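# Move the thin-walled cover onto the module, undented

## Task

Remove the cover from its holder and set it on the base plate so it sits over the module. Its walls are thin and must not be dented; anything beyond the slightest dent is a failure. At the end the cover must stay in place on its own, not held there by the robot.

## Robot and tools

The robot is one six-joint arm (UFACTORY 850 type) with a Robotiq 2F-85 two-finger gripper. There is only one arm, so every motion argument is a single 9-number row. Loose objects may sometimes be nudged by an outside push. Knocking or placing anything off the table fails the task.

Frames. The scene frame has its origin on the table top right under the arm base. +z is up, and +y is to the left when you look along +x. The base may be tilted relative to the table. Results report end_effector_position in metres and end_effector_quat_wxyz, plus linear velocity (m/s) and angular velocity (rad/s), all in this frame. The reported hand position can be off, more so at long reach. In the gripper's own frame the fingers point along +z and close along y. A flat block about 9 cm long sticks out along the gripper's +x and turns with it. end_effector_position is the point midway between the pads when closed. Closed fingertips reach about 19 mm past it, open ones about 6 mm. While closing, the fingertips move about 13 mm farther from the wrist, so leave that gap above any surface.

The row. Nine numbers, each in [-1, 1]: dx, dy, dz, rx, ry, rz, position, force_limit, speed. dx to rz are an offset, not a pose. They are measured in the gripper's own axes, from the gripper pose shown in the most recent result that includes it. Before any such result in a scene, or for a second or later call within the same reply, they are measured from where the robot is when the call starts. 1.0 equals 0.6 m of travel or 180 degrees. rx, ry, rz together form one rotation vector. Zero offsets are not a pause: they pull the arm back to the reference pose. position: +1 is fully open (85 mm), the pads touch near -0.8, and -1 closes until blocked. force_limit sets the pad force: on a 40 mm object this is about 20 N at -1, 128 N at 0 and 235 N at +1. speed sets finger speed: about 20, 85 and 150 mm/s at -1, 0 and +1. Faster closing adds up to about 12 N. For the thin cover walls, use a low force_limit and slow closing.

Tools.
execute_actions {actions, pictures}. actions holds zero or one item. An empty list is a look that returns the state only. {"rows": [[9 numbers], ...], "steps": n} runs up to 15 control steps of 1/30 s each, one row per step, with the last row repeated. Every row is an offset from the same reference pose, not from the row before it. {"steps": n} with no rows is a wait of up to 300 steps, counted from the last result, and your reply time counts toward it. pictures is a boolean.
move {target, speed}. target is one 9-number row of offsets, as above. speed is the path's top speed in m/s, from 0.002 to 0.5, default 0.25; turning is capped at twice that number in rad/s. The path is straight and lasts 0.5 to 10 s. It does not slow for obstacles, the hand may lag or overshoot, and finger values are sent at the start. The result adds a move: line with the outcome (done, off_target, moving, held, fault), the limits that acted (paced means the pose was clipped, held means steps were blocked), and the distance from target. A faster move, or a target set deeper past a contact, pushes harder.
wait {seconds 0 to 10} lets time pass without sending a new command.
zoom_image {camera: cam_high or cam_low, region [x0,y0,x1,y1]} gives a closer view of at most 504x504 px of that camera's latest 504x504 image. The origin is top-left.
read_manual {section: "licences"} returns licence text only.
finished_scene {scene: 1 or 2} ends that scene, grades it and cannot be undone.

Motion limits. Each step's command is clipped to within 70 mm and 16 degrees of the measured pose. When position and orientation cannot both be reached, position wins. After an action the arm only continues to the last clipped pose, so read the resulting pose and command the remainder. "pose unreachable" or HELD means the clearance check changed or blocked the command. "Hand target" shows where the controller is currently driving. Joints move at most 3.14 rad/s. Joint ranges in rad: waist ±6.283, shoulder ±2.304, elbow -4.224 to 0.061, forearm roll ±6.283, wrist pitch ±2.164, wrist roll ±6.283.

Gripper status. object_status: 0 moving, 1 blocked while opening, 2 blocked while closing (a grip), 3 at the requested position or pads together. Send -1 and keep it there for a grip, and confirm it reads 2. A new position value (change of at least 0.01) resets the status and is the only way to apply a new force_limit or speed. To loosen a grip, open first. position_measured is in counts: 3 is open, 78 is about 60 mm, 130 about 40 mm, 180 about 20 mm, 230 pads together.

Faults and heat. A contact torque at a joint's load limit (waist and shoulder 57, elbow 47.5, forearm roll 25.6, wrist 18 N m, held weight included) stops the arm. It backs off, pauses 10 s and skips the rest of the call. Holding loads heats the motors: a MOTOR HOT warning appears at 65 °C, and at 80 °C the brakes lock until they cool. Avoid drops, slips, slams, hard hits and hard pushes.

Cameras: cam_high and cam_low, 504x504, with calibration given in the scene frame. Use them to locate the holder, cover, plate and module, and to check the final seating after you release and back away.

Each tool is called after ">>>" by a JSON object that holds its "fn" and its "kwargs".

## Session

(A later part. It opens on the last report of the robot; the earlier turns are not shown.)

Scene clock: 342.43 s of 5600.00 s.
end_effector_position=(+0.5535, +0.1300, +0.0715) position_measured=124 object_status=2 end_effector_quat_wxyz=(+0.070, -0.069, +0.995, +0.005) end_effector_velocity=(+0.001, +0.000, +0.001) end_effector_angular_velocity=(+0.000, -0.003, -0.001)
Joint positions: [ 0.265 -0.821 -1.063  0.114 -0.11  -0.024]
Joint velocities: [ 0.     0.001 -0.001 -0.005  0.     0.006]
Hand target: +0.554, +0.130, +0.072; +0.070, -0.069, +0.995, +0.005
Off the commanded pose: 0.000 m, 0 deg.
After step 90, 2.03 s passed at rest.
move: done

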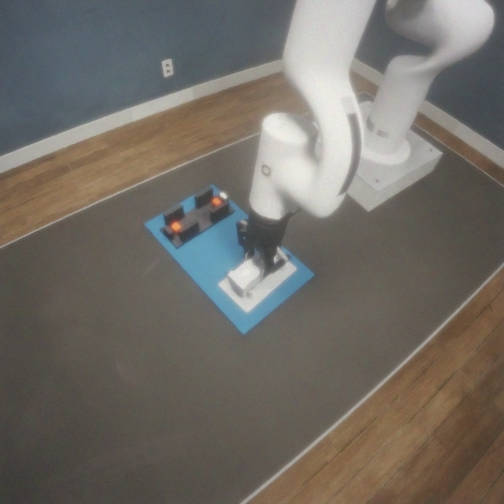

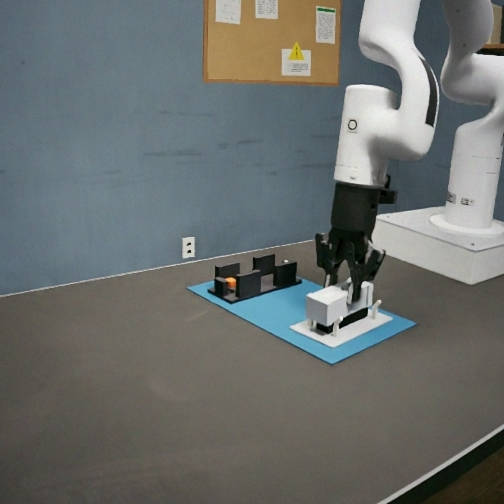

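>>> {"fn": "move", "kwargs": {"target": [0.008,0.001,-0.018,0,0,-0.013,-0.98,-0.78,-1], "speed": 0.02}}

>>> {"fn": "zoom_image", "kwargs": {"camera": "cam_high", "region": [210, 230, 310, 320]}}

>>> {"fn": "zoom_image", "kwargs": {"camera": "cam_low", "region": [285, 260, 395, 350]}}

Scene clock: 356.93 s of 5600.00 s.
end_effector_position=(+0.5473, +0.1297, +0.0814) position_measured=124 object_status=2 end_effector_quat_wxyz=(+0.070, -0.089, +0.994, +0.003) end_effector_velocity=(-0.001, -0.000, +0.000) end_effector_angular_velocity=(+0.000, +0.001, +0.001)
Joint positions: [ 0.267 -0.79  -1.038  0.106 -0.116 -0.055]
Joint velocities: [-0.     0.001  0.002  0.004 -0.    -0.005]
Hand target: +0.547, +0.130, +0.081; +0.070, -0.090, +0.994, +0.003
Off the commanded pose: 0.000 m, 0 deg.
After step 90, 10.27 s passed at rest.
move: done

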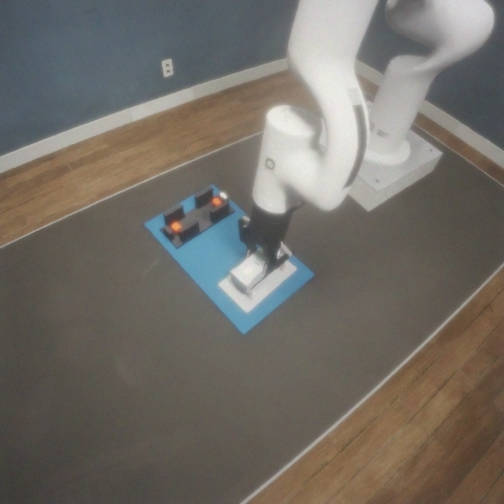

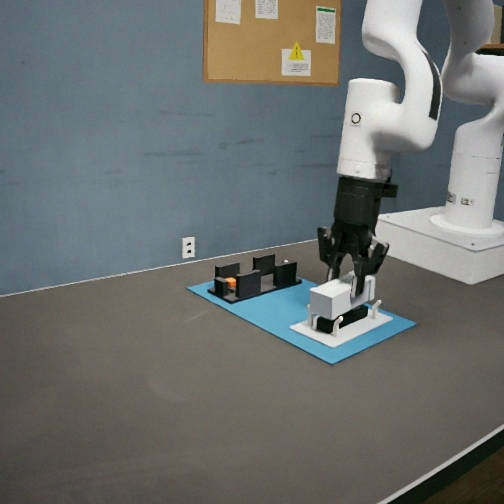

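Region (210, 230, 310, 320) of cam_high's 504x504 image, scaled by 5.040, with more detail than that image has; it fills the top 454 rows of this view, and the rest is white.

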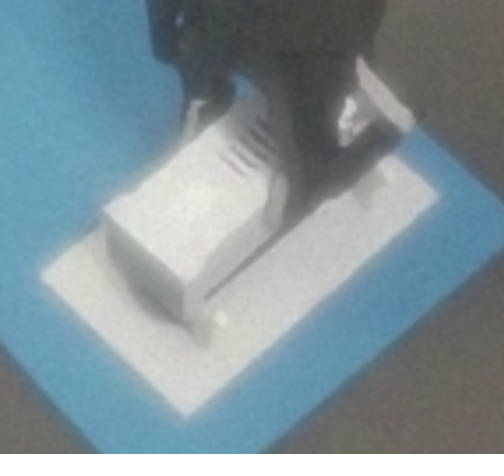

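Region (285, 260, 395, 350) of cam_low's 504x504 image, scaled by 4.582, with more detail than that image has; it fills the top 412 rows of this view, and the rest is white.

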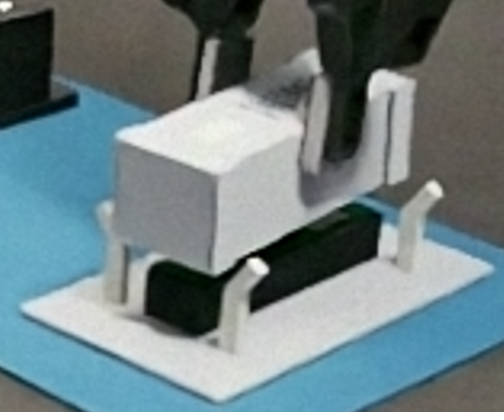

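>>> {"fn": "move", "kwargs": {"target": [0.0046,0,0.033,0,0,0,-0.98,-0.78,-1], "speed": 0.01}}

>>> {"fn": "zoom_image", "kwargs": {"camera": "cam_low", "region": [285, 260, 395, 350]}}

Scene clock: 371.63 s of 5600.00 s.
end_effector_position=(+0.5488, +0.1299, +0.0626) position_measured=124 object_status=2 end_effector_quat_wxyz=(+0.072, -0.089, +0.993, +0.003) end_effector_velocity=(-0.001, +0.000, -0.003) end_effector_angular_velocity=(-0.000, +0.001, +0.001)
Joint positions: [ 0.268 -0.833 -1.052  0.143 -0.084 -0.091]
Joint velocities: [ 0.001 -0.004  0.001  0.009  0.005 -0.008]
Hand target: +0.547, +0.130, +0.061; +0.070, -0.089, +0.994, +0.003
Off the commanded pose: 0.002 m, 0 deg.
After step 90, 9.47 s passed at rest.
move: done

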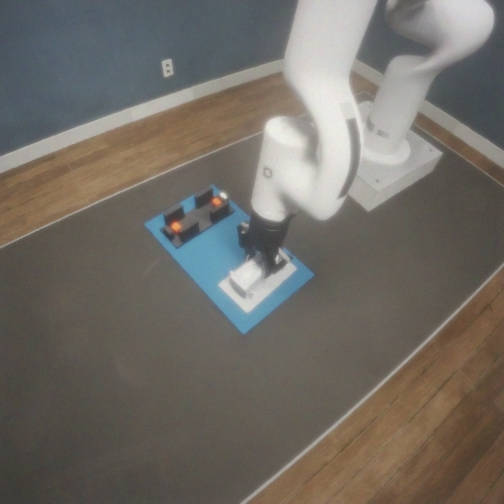

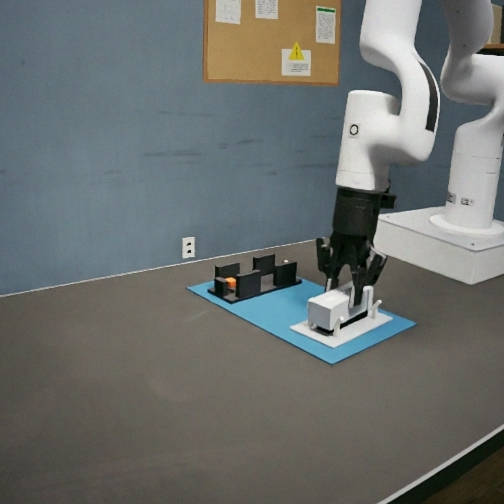

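Region (285, 260, 395, 350) of cam_low's 504x504 image, scaled by 4.582, with more detail than that image has; it fills the top 412 rows of this view, and the rest is white.

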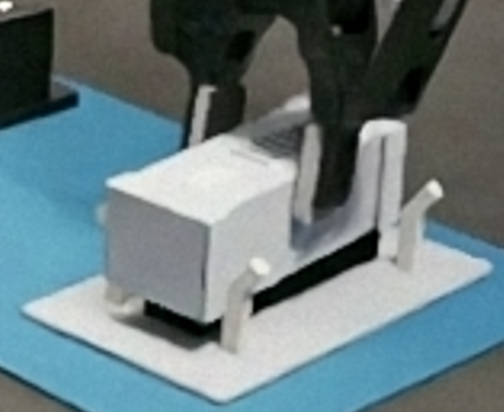

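>>> {"fn": "move", "kwargs": {"target": [-0.0012,0,-0.008,0,0,0,-0.98,-0.78,-1], "speed": 0.015}}

>>> {"fn": "move", "kwargs": {"target": [0.009,0,-0.0012,0,0,0,-0.98,-0.78,-1], "speed": 0.01}}

>>> {"fn": "zoom_image", "kwargs": {"camera": "cam_low", "region": [285, 260, 395, 350]}}

>>> {"fn": "zoom_image", "kwargs": {"camera": "cam_high", "region": [210, 230, 310, 320]}}

Scene clock: 378.37 s of 5600.00 s.
end_effector_position=(+0.5484, +0.1299, +0.0673) position_measured=124 object_status=2 end_effector_quat_wxyz=(+0.071, -0.089, +0.993, +0.003) end_effector_velocity=(+0.003, +0.000, +0.001) end_effector_angular_velocity=(+0.000, -0.006, +0.000)
Joint positions: [ 0.267 -0.822 -1.048  0.132 -0.092 -0.081]
Joint velocities: [ 0.    -0.    -0.003 -0.006  0.003  0.006]
Hand target: +0.549, +0.130, +0.067; +0.072, -0.089, +0.993, +0.003
Off the commanded pose: 0.000 m, 0 deg.
After step 90, 2.97 s passed at rest.
move: done

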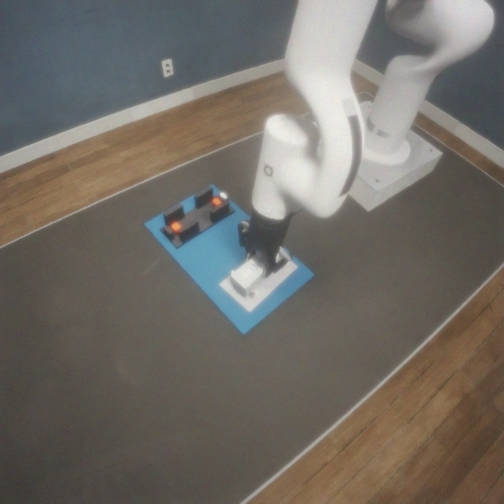

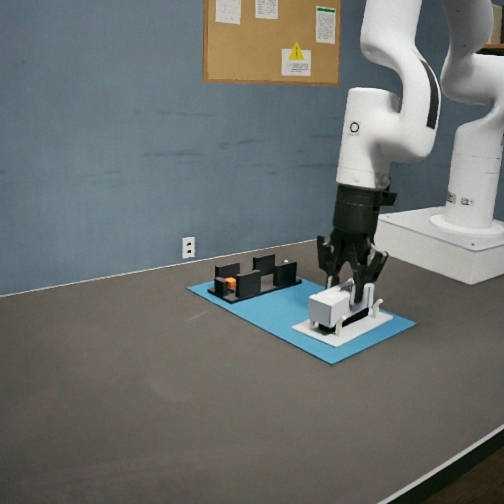

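Scene clock: 379.13 s of 5600.00 s.
end_effector_position=(+0.5435, +0.1290, +0.0674) position_measured=124 object_status=2 end_effector_quat_wxyz=(+0.072, -0.089, +0.993, +0.003) end_effector_velocity=(-0.003, -0.001, -0.000) end_effector_angular_velocity=(-0.000, +0.005, +0.002)
Joint positions: [ 0.268 -0.815 -1.032  0.144 -0.083 -0.092]
Joint velocities: [-0.     0.002  0.004  0.008 -0.002 -0.01 ]
Hand target: +0.543, +0.129, +0.067; +0.071, -0.089, +0.993, +0.003
Off the commanded pose: 0.001 m, 0 deg.
move: done

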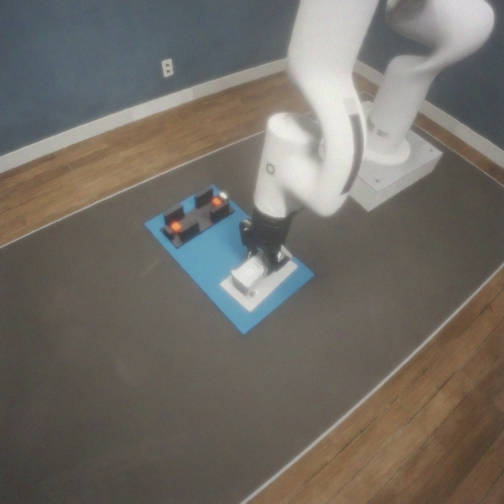

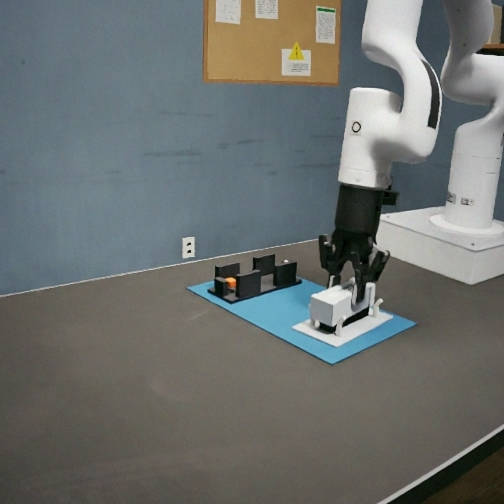

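Region (285, 260, 395, 350) of cam_low's 504x504 image, scaled by 4.582, with more detail than that image has; it fills the top 412 rows of this view, and the rest is white.

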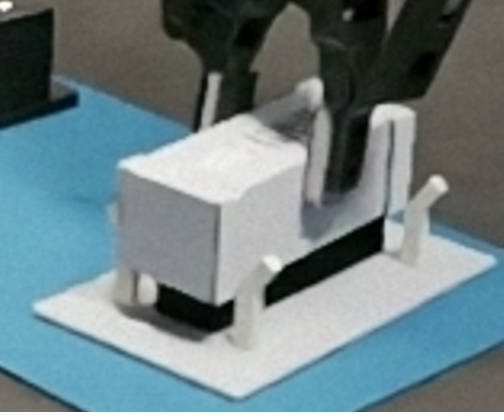

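Region (210, 230, 310, 320) of cam_high's 504x504 image, scaled by 5.040, with more detail than that image has; it fills the top 454 rows of this view, and the rest is white.

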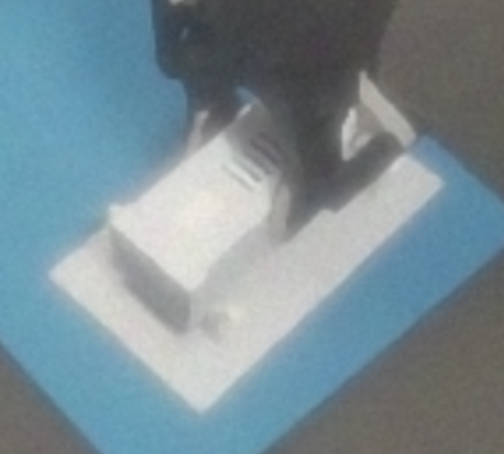

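>>> {"fn": "move", "kwargs": {"target": [-0.0085,0,-0.06,0,-0.01,0,-0.98,-0.78,-1], "speed": 0.03}}

>>> {"fn": "zoom_image", "kwargs": {"camera": "cam_low", "region": [285, 245, 395, 350]}}

>>> {"fn": "zoom_image", "kwargs": {"camera": "cam_high", "region": [210, 220, 310, 320]}}

Scene clock: 388.40 s of 5600.00 s.
end_effector_position=(+0.5433, +0.1292, +0.1036) position_measured=124 object_status=2 end_effector_quat_wxyz=(+0.087, -0.089, +0.992, +0.005) end_effector_velocity=(-0.000, -0.000, +0.000) end_effector_angular_velocity=(-0.001, +0.000, -0.001)
Joint positions: [ 0.267 -0.726 -0.988  0.109 -0.095 -0.058]
Joint velocities: [ 0.     0.001  0.    -0.008 -0.001  0.009]
Hand target: +0.543, +0.129, +0.104; +0.087, -0.089, +0.992, +0.005
Off the commanded pose: 0.000 m, 0 deg.
After step 90, 4.80 s passed at rest.
move: done

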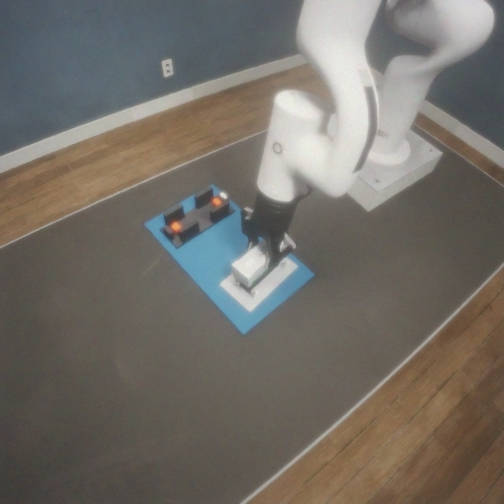

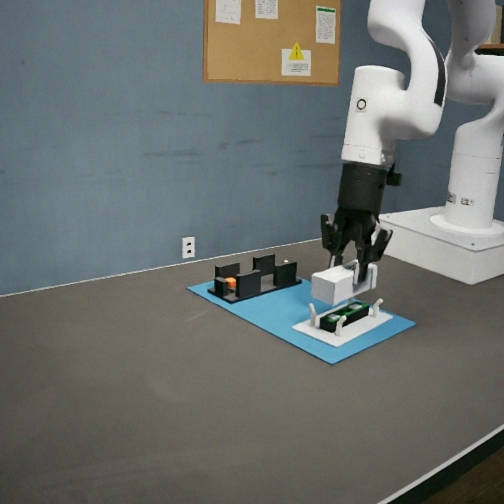

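Region (285, 245, 395, 350) of cam_low's 504x504 image, scaled by 4.582, with more detail than that image has; it fills the top 481 rows of this view, and the rest is white.

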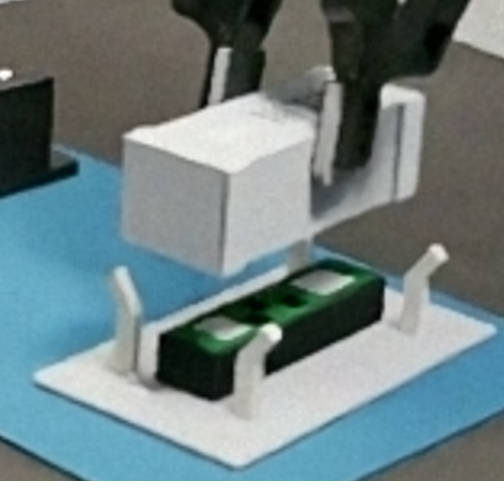

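Region (210, 220, 310, 320) of cam_high's 504x504 image, scaled by 5.040, with more detail than that image has.

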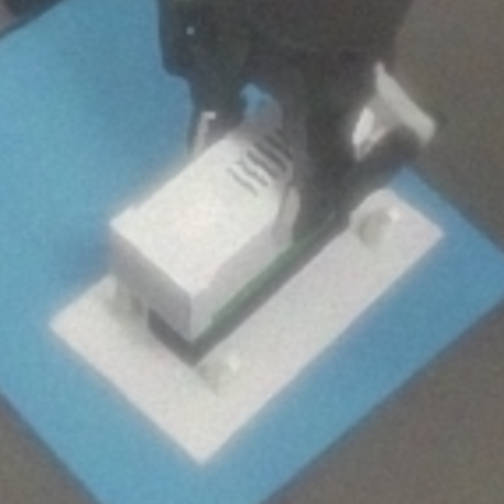

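>>> {"fn": "move", "kwargs": {"target": [-0.059,-0.204,0.0105,0,0.01,0,-0.98,-0.78,-1], "speed": 0.08}}

>>> {"fn": "move", "kwargs": {"target": [0.0118,0,0.0825,0,0,0,-0.98,-0.78,-1], "speed": 0.04}}

>>> {"fn": "zoom_image", "kwargs": {"camera": "cam_low", "region": [230, 250, 340, 350]}}

Scene clock: 406.40 s of 5600.00 s.
end_effector_position=(+0.6003, +0.0153, +0.1044) position_measured=124 object_status=2 end_effector_quat_wxyz=(+0.072, -0.089, +0.993, +0.003) end_effector_velocity=(+0.000, -0.001, -0.000) end_effector_angular_velocity=(+0.000, +0.001, +0.001)
Joint positions: [ 0.046 -0.809 -1.15   0.196 -0.215 -0.361]
Joint velocities: [-0.002 -0.002 -0.002  0.002 -0.001 -0.004]
Hand target: +0.600, +0.015, +0.104; +0.072, -0.089, +0.993, +0.003
Off the commanded pose: 0.000 m, 0 deg.
After step 90, 13.07 s passed at rest.
move: done

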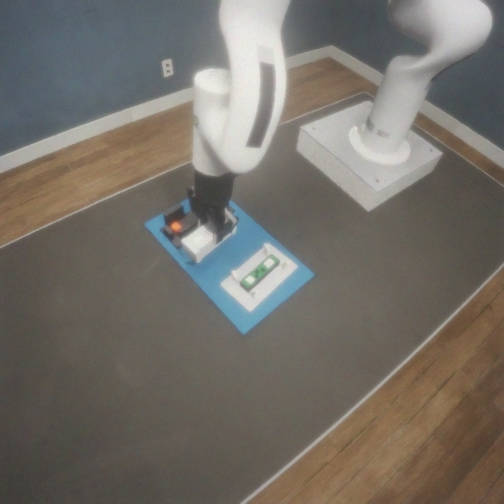

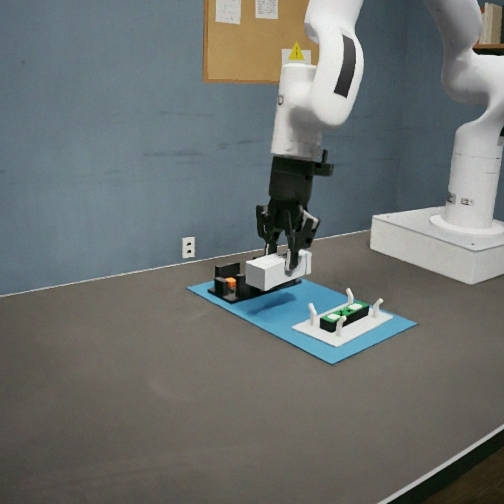

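Scene clock: 407.93 s of 5600.00 s.
end_effector_position=(+0.6006, +0.0150, +0.0546) position_measured=124 object_status=2 end_effector_quat_wxyz=(+0.072, -0.089, +0.993, +0.003) end_effector_velocity=(+0.001, +0.000, -0.001) end_effector_angular_velocity=(+0.001, -0.001, -0.000)
Joint positions: [ 0.048 -0.911 -1.179  0.293 -0.144 -0.458]
Joint velocities: [-0.    -0.002 -0.002  0.012  0.001 -0.012]
Hand target: +0.601, +0.015, +0.054; +0.072, -0.089, +0.993, +0.003
Off the commanded pose: 0.000 m, 0 deg.
move: done

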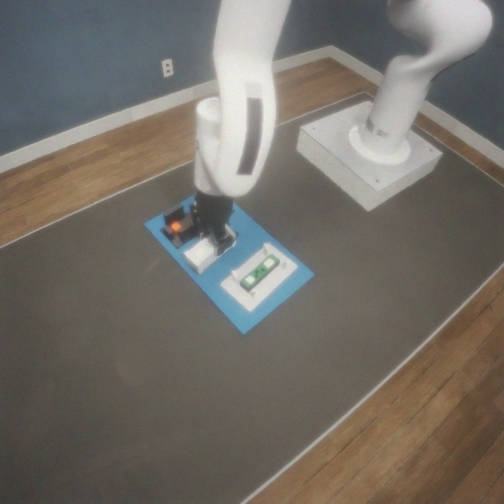

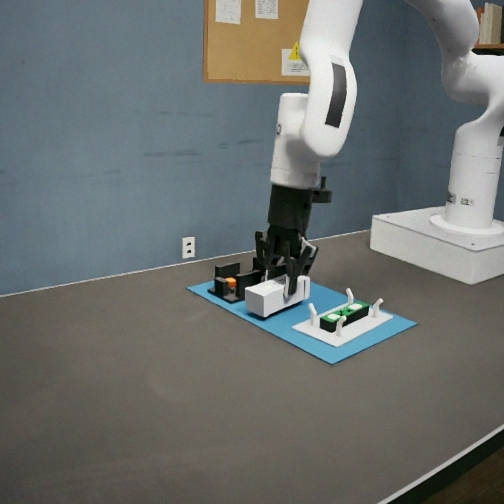

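Region (230, 250, 340, 350) of cam_low's 504x504 image, scaled by 4.582, with more detail than that image has; it fills the top 458 rows of this view, and the rest is white.

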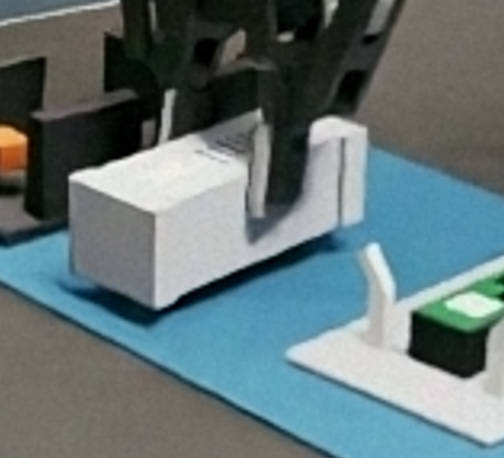

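>>> {"fn": "move", "kwargs": {"target": [0.002,0,0.014,0,0,0,-0.98,-0.78,-1], "speed": 0.006}}

>>> {"fn": "zoom_image", "kwargs": {"camera": "cam_low", "region": [230, 250, 340, 350]}}

Scene clock: 415.60 s of 5600.00 s.
end_effector_position=(+0.6006, +0.0150, +0.0461) position_measured=124 object_status=2 end_effector_quat_wxyz=(+0.072, -0.089, +0.993, +0.003) end_effector_velocity=(-0.001, -0.000, -0.001) end_effector_angular_velocity=(-0.000, +0.002, +0.002)
Joint positions: [ 0.048 -0.929 -1.185  0.318 -0.133 -0.482]
Joint velocities: [-0.    -0.001  0.001  0.002  0.001 -0.004]
Hand target: +0.601, +0.015, +0.046; +0.072, -0.089, +0.993, +0.003
Off the commanded pose: 0.000 m, 0 deg.
After step 90, 3.07 s passed at rest.
move: done

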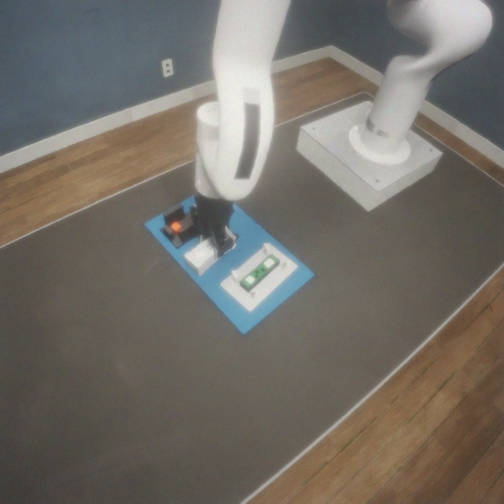

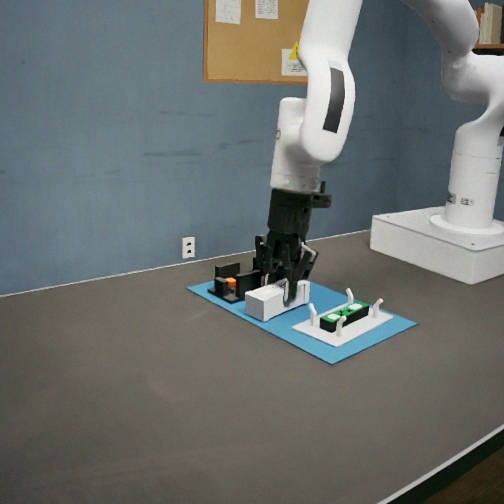

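Region (230, 250, 340, 350) of cam_low's 504x504 image, scaled by 4.582, with more detail than that image has; it fills the top 458 rows of this view, and the rest is white.

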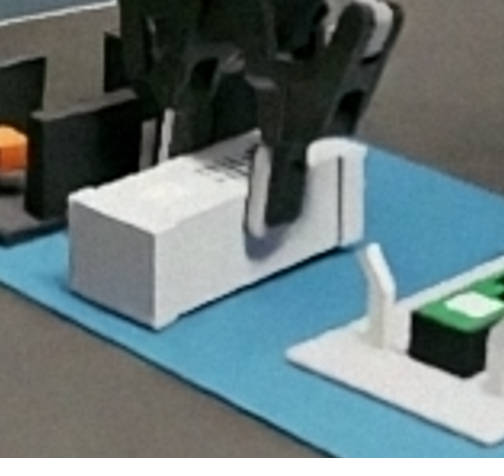

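>>> {"fn": "move", "kwargs": {"target": [0.0006,0,0.004,0,0,0,-0.98,-0.78,-1], "speed": 0.004}}

>>> {"fn": "move", "kwargs": {"target": [0,0,0,0,0,0,0.3,-1,-1], "speed": 0.01}}

>>> {"fn": "move", "kwargs": {"target": [-0.004,0,0.006,0,0.0459,0,0.3,-1,-1], "speed": 0.05}}

>>> {"fn": "zoom_image", "kwargs": {"camera": "cam_low", "region": [235, 250, 400, 360]}}

>>> {"fn": "zoom_image", "kwargs": {"camera": "cam_high", "region": [175, 210, 310, 320]}}

Scene clock: 423.77 s of 5600.00 s.
end_effector_position=(+0.6006, +0.0150, +0.0437) position_measured=124 object_status=2 end_effector_quat_wxyz=(+0.072, -0.089, +0.993, +0.003) end_effector_velocity=(-0.000, -0.000, -0.000) end_effector_angular_velocity=(-0.000, -0.000, +0.001)
Joint positions: [ 0.048 -0.934 -1.187  0.325 -0.13  -0.49 ]
Joint velocities: [-0.    -0.     0.     0.001  0.001 -0.003]
Hand target: +0.601, +0.015, +0.044; +0.072, -0.089, +0.993, +0.003
Off the commanded pose: 0.000 m, 0 deg.
After step 90, 4.33 s passed at rest.
move: done

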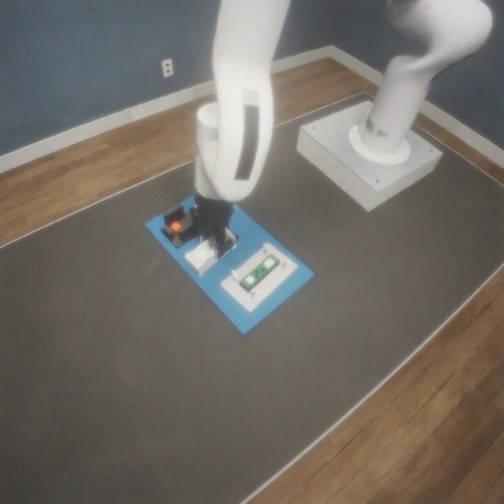

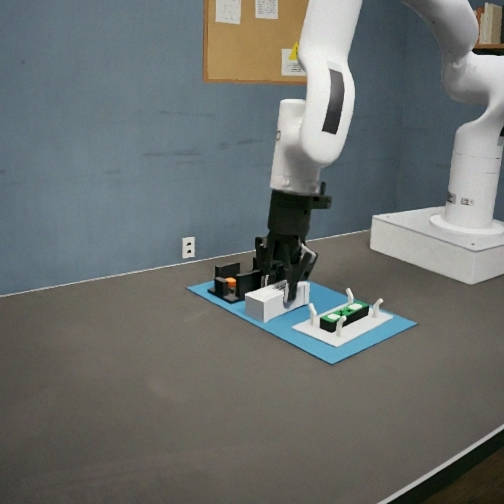

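Scene clock: 424.70 s of 5600.00 s.
end_effector_position=(+0.6006, +0.0150, +0.0437) position_measured=91 object_status=0 end_effector_quat_wxyz=(+0.072, -0.089, +0.993, +0.003) end_effector_velocity=(-0.001, -0.000, -0.000) end_effector_angular_velocity=(-0.000, +0.001, +0.002)
Joint positions: [ 0.048 -0.934 -1.187  0.325 -0.13  -0.49 ]
Joint velocities: [ 0.     0.     0.001 -0.002 -0.    -0.   ]
Hand target: +0.601, +0.015, +0.044; +0.072, -0.089, +0.993, +0.003
Off the commanded pose: 0.000 m, 0 deg.
move: done

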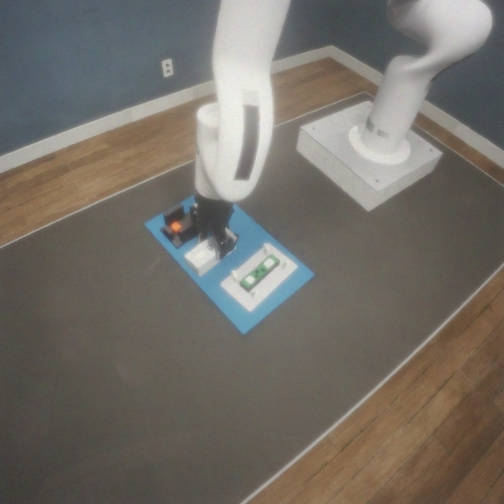

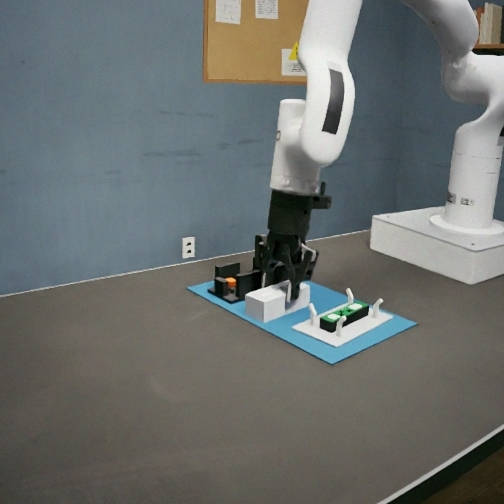

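Scene clock: 426.37 s of 5600.00 s.
end_effector_position=(+0.6034, +0.0153, +0.0405) position_measured=91 object_status=3 end_effector_quat_wxyz=(+0.000, -0.089, +0.996, -0.003) end_effector_velocity=(-0.000, +0.000, -0.001) end_effector_angular_velocity=(-0.002, +0.007, -0.001)
Joint positions: [ 0.059 -0.997 -1.323  0.051 -0.338 -0.208]
Joint velocities: [ 0.001 -0.004 -0.007 -0.006 -0.009  0.007]
Hand target: +0.603, +0.015, +0.041; -0.000, -0.089, +0.996, -0.003
Off the commanded pose: 0.000 m, 0 deg.
move: done

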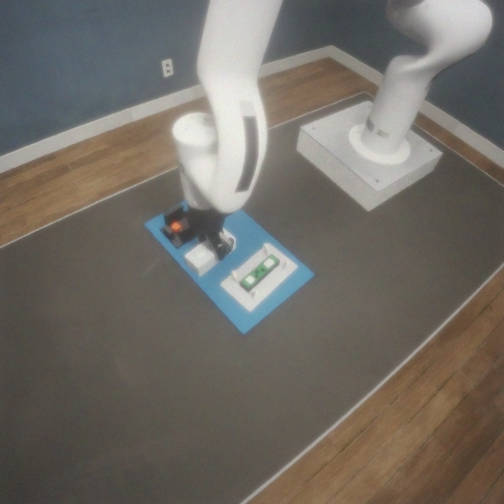

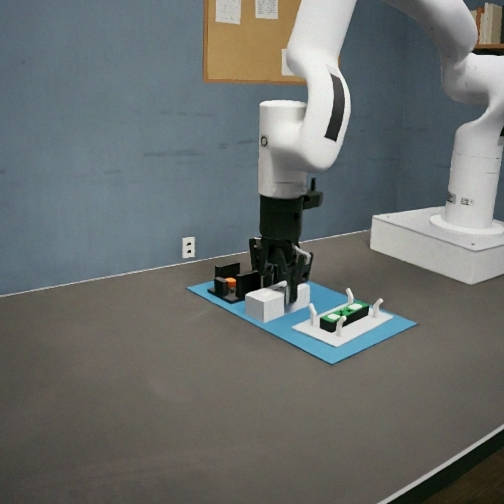

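Region (235, 250, 400, 360) of cam_low's 504x504 image, scaled by 3.055, with more detail than that image has.

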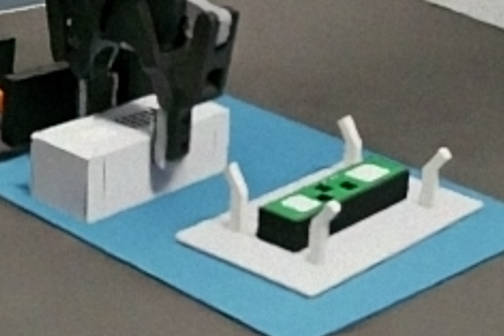

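Region (175, 210, 310, 320) of cam_high's 504x504 image, scaled by 3.733, with more detail than that image has; it fills the top 411 rows of this view, and the rest is white.

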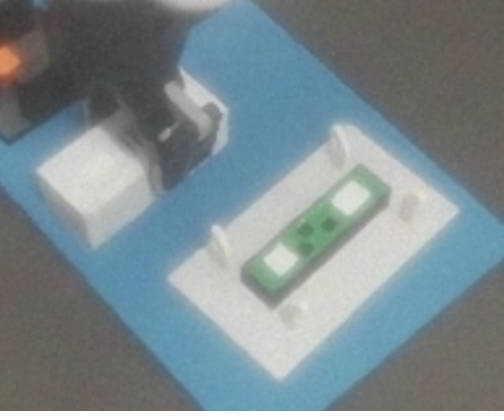

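>>> {"fn": "zoom_image", "kwargs": {"camera": "cam_high", "region": [175, 220, 245, 285]}}

>>> {"fn": "zoom_image", "kwargs": {"camera": "cam_high", "region": [215, 235, 305, 318]}}

>>> {"fn": "zoom_image", "kwargs": {"camera": "cam_low", "region": [240, 270, 320, 330]}}

>>> {"fn": "zoom_image", "kwargs": {"camera": "cam_low", "region": [288, 280, 398, 352]}}

Region (175, 220, 245, 285) of cam_high's 504x504 image, scaled by 7.200, with more detail than that image has; it fills the top 468 rows of this view, and the rest is white.

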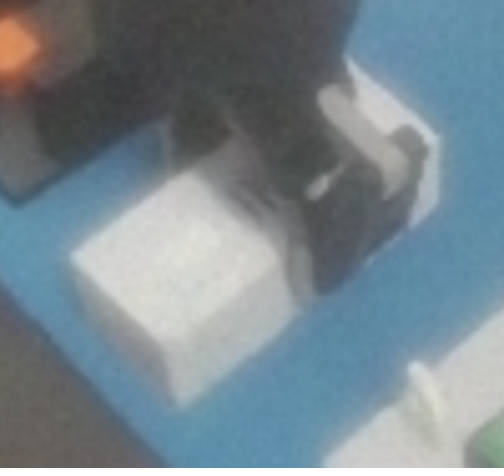

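Region (215, 235, 305, 318) of cam_high's 504x504 image, scaled by 5.600, with more detail than that image has; it fills the top 465 rows of this view, and the rest is white.

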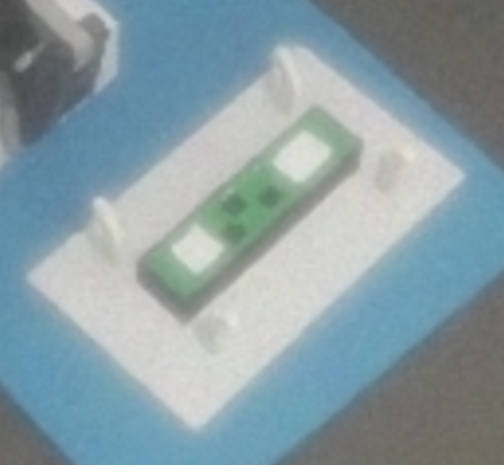

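Region (240, 270, 320, 330) of cam_low's 504x504 image, scaled by 6.300, with more detail than that image has; it fills the top 378 rows of this view, and the rest is white.

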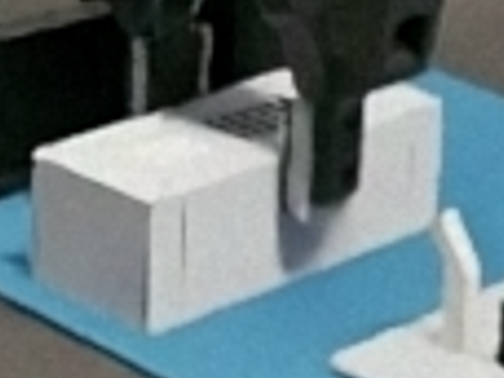

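Region (288, 280, 398, 352) of cam_low's 504x504 image, scaled by 4.582, with more detail than that image has; it fills the top 330 rows of this view, and the rest is white.

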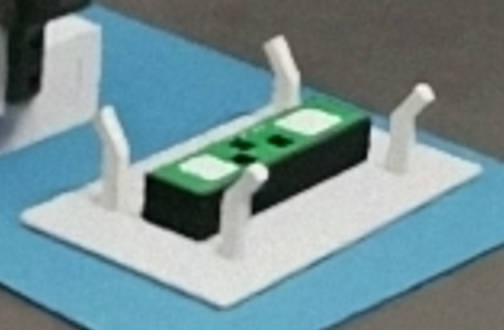

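>>> {"fn": "move", "kwargs": {"target": [0,0,0,0,0,0,-1,-0.9,-1], "speed": 0.01}}

>>> {"fn": "move", "kwargs": {"target": [0,0,-0.09,0,0,0,-1,-0.9,-1], "speed": 0.05}}

>>> {"fn": "move", "kwargs": {"target": [0.0738,0.2055,0,0,0,-0.004,-1,-0.9,-1], "speed": 0.08}}

>>> {"fn": "move", "kwargs": {"target": [0,0,0.035,0,0,0,-1,-0.9,-1], "speed": 0.02}}

>>> {"fn": "zoom_image", "kwargs": {"camera": "cam_low", "region": [288, 260, 398, 352]}}

>>> {"fn": "zoom_image", "kwargs": {"camera": "cam_high", "region": [215, 235, 305, 318]}}

Scene clock: 459.53 s of 5600.00 s.
end_effector_position=(+0.6035, +0.0153, +0.0409) position_measured=118 object_status=0 end_effector_quat_wxyz=(+0.000, -0.089, +0.996, -0.003) end_effector_velocity=(+0.001, +0.000, -0.002) end_effector_angular_velocity=(+0.001, -0.005, -0.007)
Joint positions: [ 0.059 -0.997 -1.324  0.051 -0.339 -0.208]
Joint velocities: [ 0.    -0.003  0.001  0.004  0.009  0.004]
Hand target: +0.603, +0.015, +0.041; +0.000, -0.089, +0.996, -0.003
Off the commanded pose: 0.000 m, 0 deg.
After step 90, 29.37 s passed at rest.
move: done

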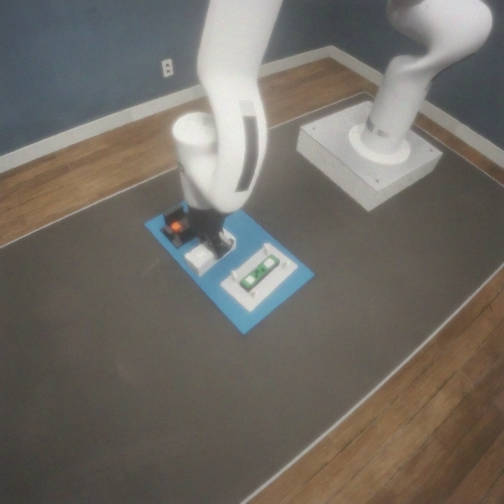

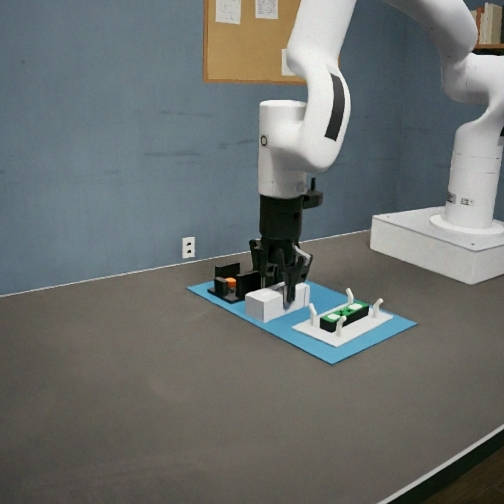

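Scene clock: 460.90 s of 5600.00 s.
end_effector_position=(+0.6033, +0.0157, +0.0947) position_measured=118 object_status=2 end_effector_quat_wxyz=(-0.000, -0.089, +0.996, -0.003) end_effector_velocity=(+0.001, +0.000, +0.002) end_effector_angular_velocity=(+0.000, -0.002, +0.000)
Joint positions: [ 0.058 -0.892 -1.29   0.042 -0.41  -0.2  ]
Joint velocities: [-0.     0.003 -0.001 -0.    -0.001  0.   ]
Hand target: +0.603, +0.016, +0.095; +0.000, -0.089, +0.996, -0.003
Off the commanded pose: 0.000 m, 0 deg.
move: done

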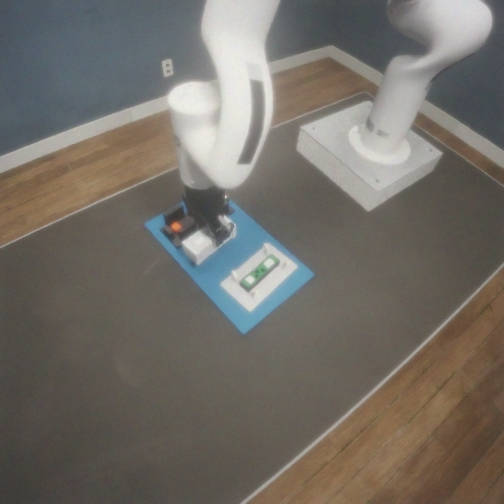

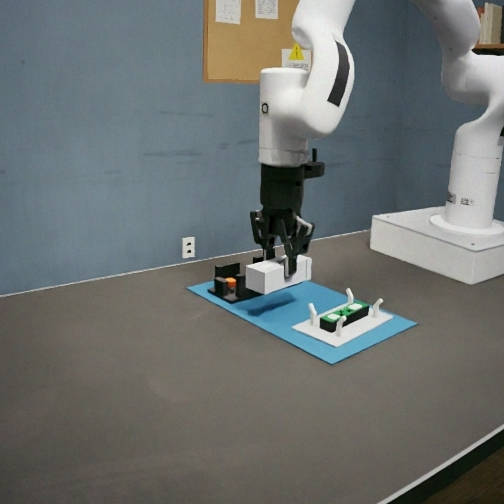

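Scene clock: 462.90 s of 5600.00 s.
end_effector_position=(+0.5380, +0.1290, +0.0939) position_measured=118 object_status=2 end_effector_quat_wxyz=(-0.000, -0.096, +0.995, -0.003) end_effector_velocity=(-0.000, +0.001, +0.001) end_effector_angular_velocity=(-0.000, -0.001, +0.000)
Joint positions: [ 0.266 -0.802 -1.119  0.06  -0.325 -0.022]
Joint velocities: [ 0.002  0.002  0.001 -0.001 -0.     0.003]
Hand target: +0.538, +0.129, +0.094; -0.000, -0.096, +0.995, -0.003
Off the commanded pose: 0.000 m, 0 deg.
move: done

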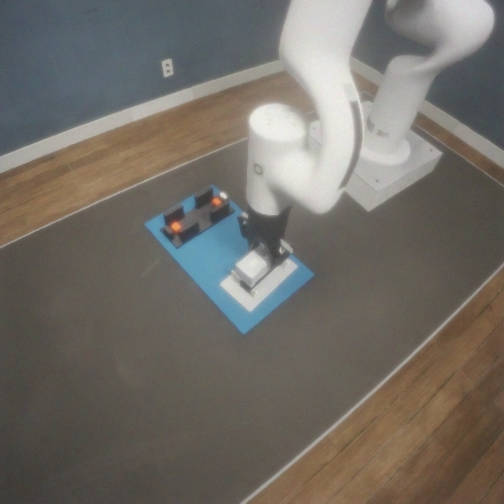

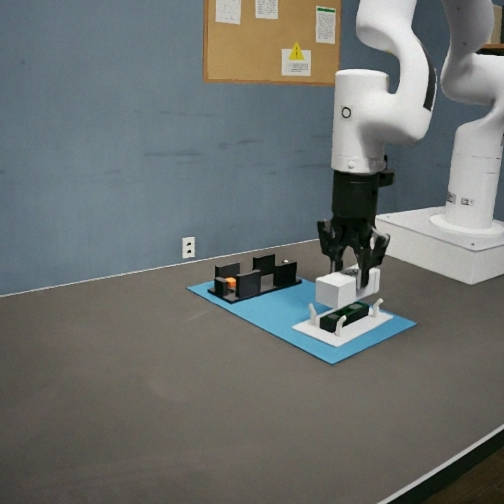

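Scene clock: 464.20 s of 5600.00 s.
end_effector_position=(+0.5380, +0.1289, +0.0730) position_measured=118 object_status=2 end_effector_quat_wxyz=(-0.000, -0.096, +0.995, -0.003) end_effector_velocity=(+0.000, +0.000, -0.000) end_effector_angular_velocity=(+0.001, -0.001, -0.002)
Joint positions: [ 0.266 -0.845 -1.13   0.066 -0.294 -0.028]
Joint velocities: [ 0.    -0.    -0.     0.002  0.001 -0.   ]
Hand target: +0.538, +0.129, +0.073; -0.000, -0.096, +0.995, -0.003
Off the commanded pose: 0.000 m, 0 deg.
move: done

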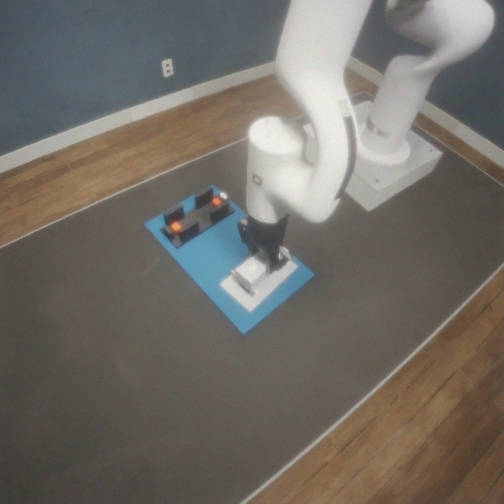

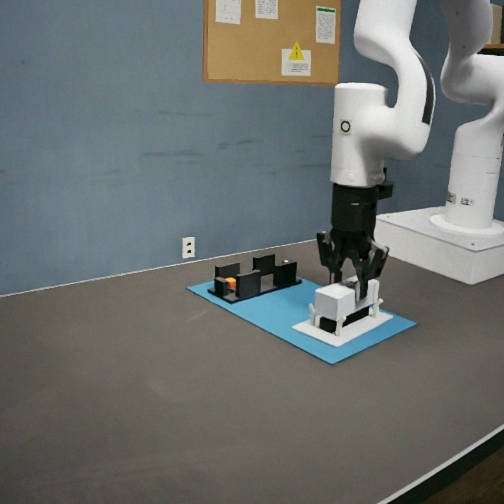

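Region (288, 260, 398, 352) of cam_low's 504x504 image, scaled by 4.582, with more detail than that image has; it fills the top 422 rows of this view, and the rest is white.

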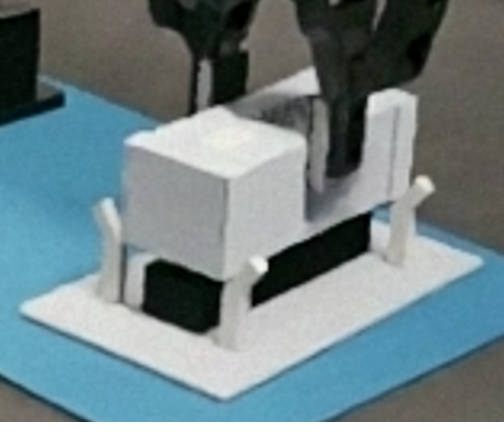

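Region (215, 235, 305, 318) of cam_high's 504x504 image, scaled by 5.600, with more detail than that image has; it fills the top 465 rows of this view, and the rest is white.

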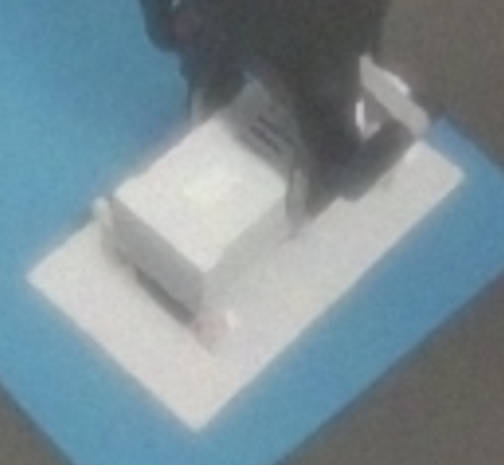

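>>> {"fn": "move", "kwargs": {"target": [-0.0065,0,0.008,0,0,0,-1,-0.9,-1], "speed": 0.01}}

>>> {"fn": "move", "kwargs": {"target": [0,0,0.012,0,0,0,-1,-0.9,-1], "speed": 0.006}}

>>> {"fn": "zoom_image", "kwargs": {"camera": "cam_low", "region": [288, 260, 398, 352]}}

Scene clock: 474.03 s of 5600.00 s.
end_effector_position=(+0.5417, +0.1298, +0.0680) position_measured=118 object_status=2 end_effector_quat_wxyz=(-0.000, -0.096, +0.995, -0.003) end_effector_velocity=(+0.001, -0.000, +0.001) end_effector_angular_velocity=(-0.000, -0.001, +0.001)
Joint positions: [ 0.267 -0.861 -1.145  0.066 -0.292 -0.028]
Joint velocities: [-0.001  0.001 -0.002 -0.002 -0.002 -0.   ]
Hand target: +0.542, +0.130, +0.068; -0.000, -0.096, +0.995, -0.003
Off the commanded pose: 0.000 m, 0 deg.
After step 90, 6.00 s passed at rest.
move: done

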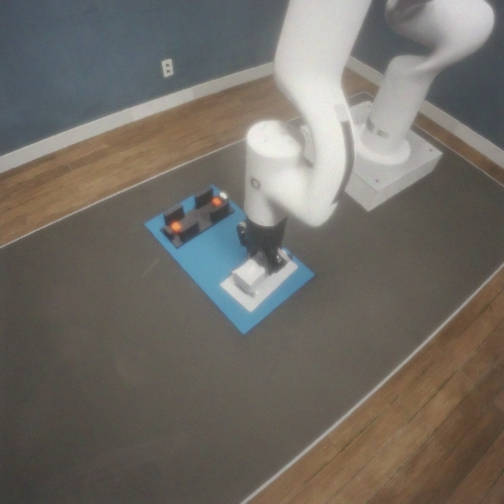

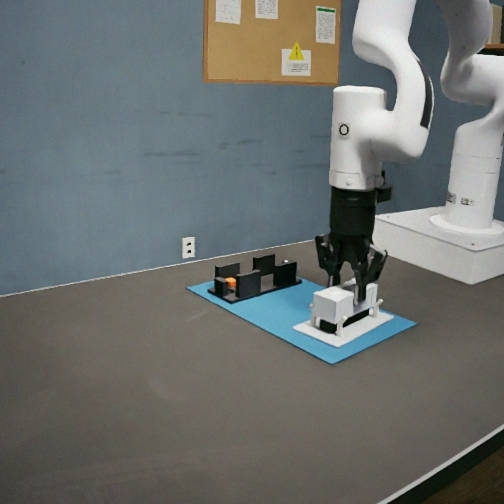

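Scene clock: 475.47 s of 5600.00 s.
end_effector_position=(+0.5417, +0.1298, +0.0608) position_measured=118 object_status=2 end_effector_quat_wxyz=(-0.000, -0.096, +0.995, -0.003) end_effector_velocity=(-0.001, -0.000, -0.001) end_effector_angular_velocity=(-0.001, +0.001, +0.001)
Joint positions: [ 0.267 -0.876 -1.15   0.069 -0.282 -0.031]
Joint velocities: [-0.    -0.001  0.    -0.001  0.    -0.   ]
Hand target: +0.542, +0.130, +0.061; -0.000, -0.096, +0.995, -0.003
Off the commanded pose: 0.000 m, 0 deg.
move: done

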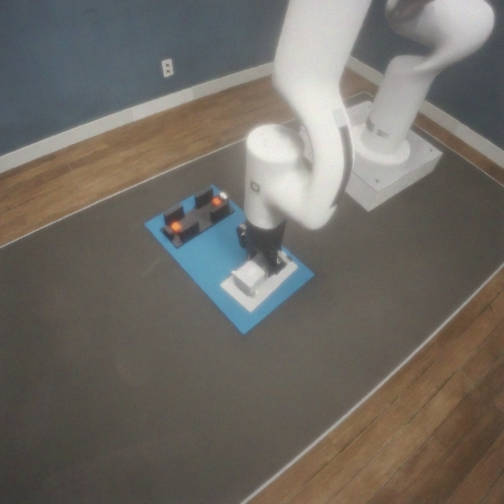

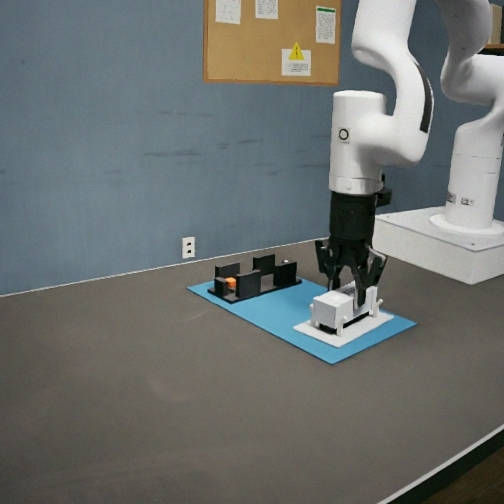

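Region (288, 260, 398, 352) of cam_low's 504x504 image, scaled by 4.582, with more detail than that image has; it fills the top 422 rows of this view, and the rest is white.

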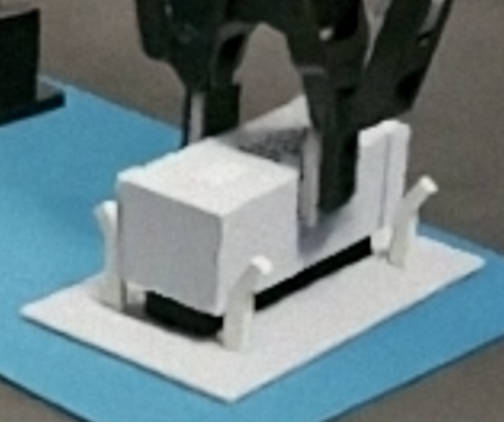

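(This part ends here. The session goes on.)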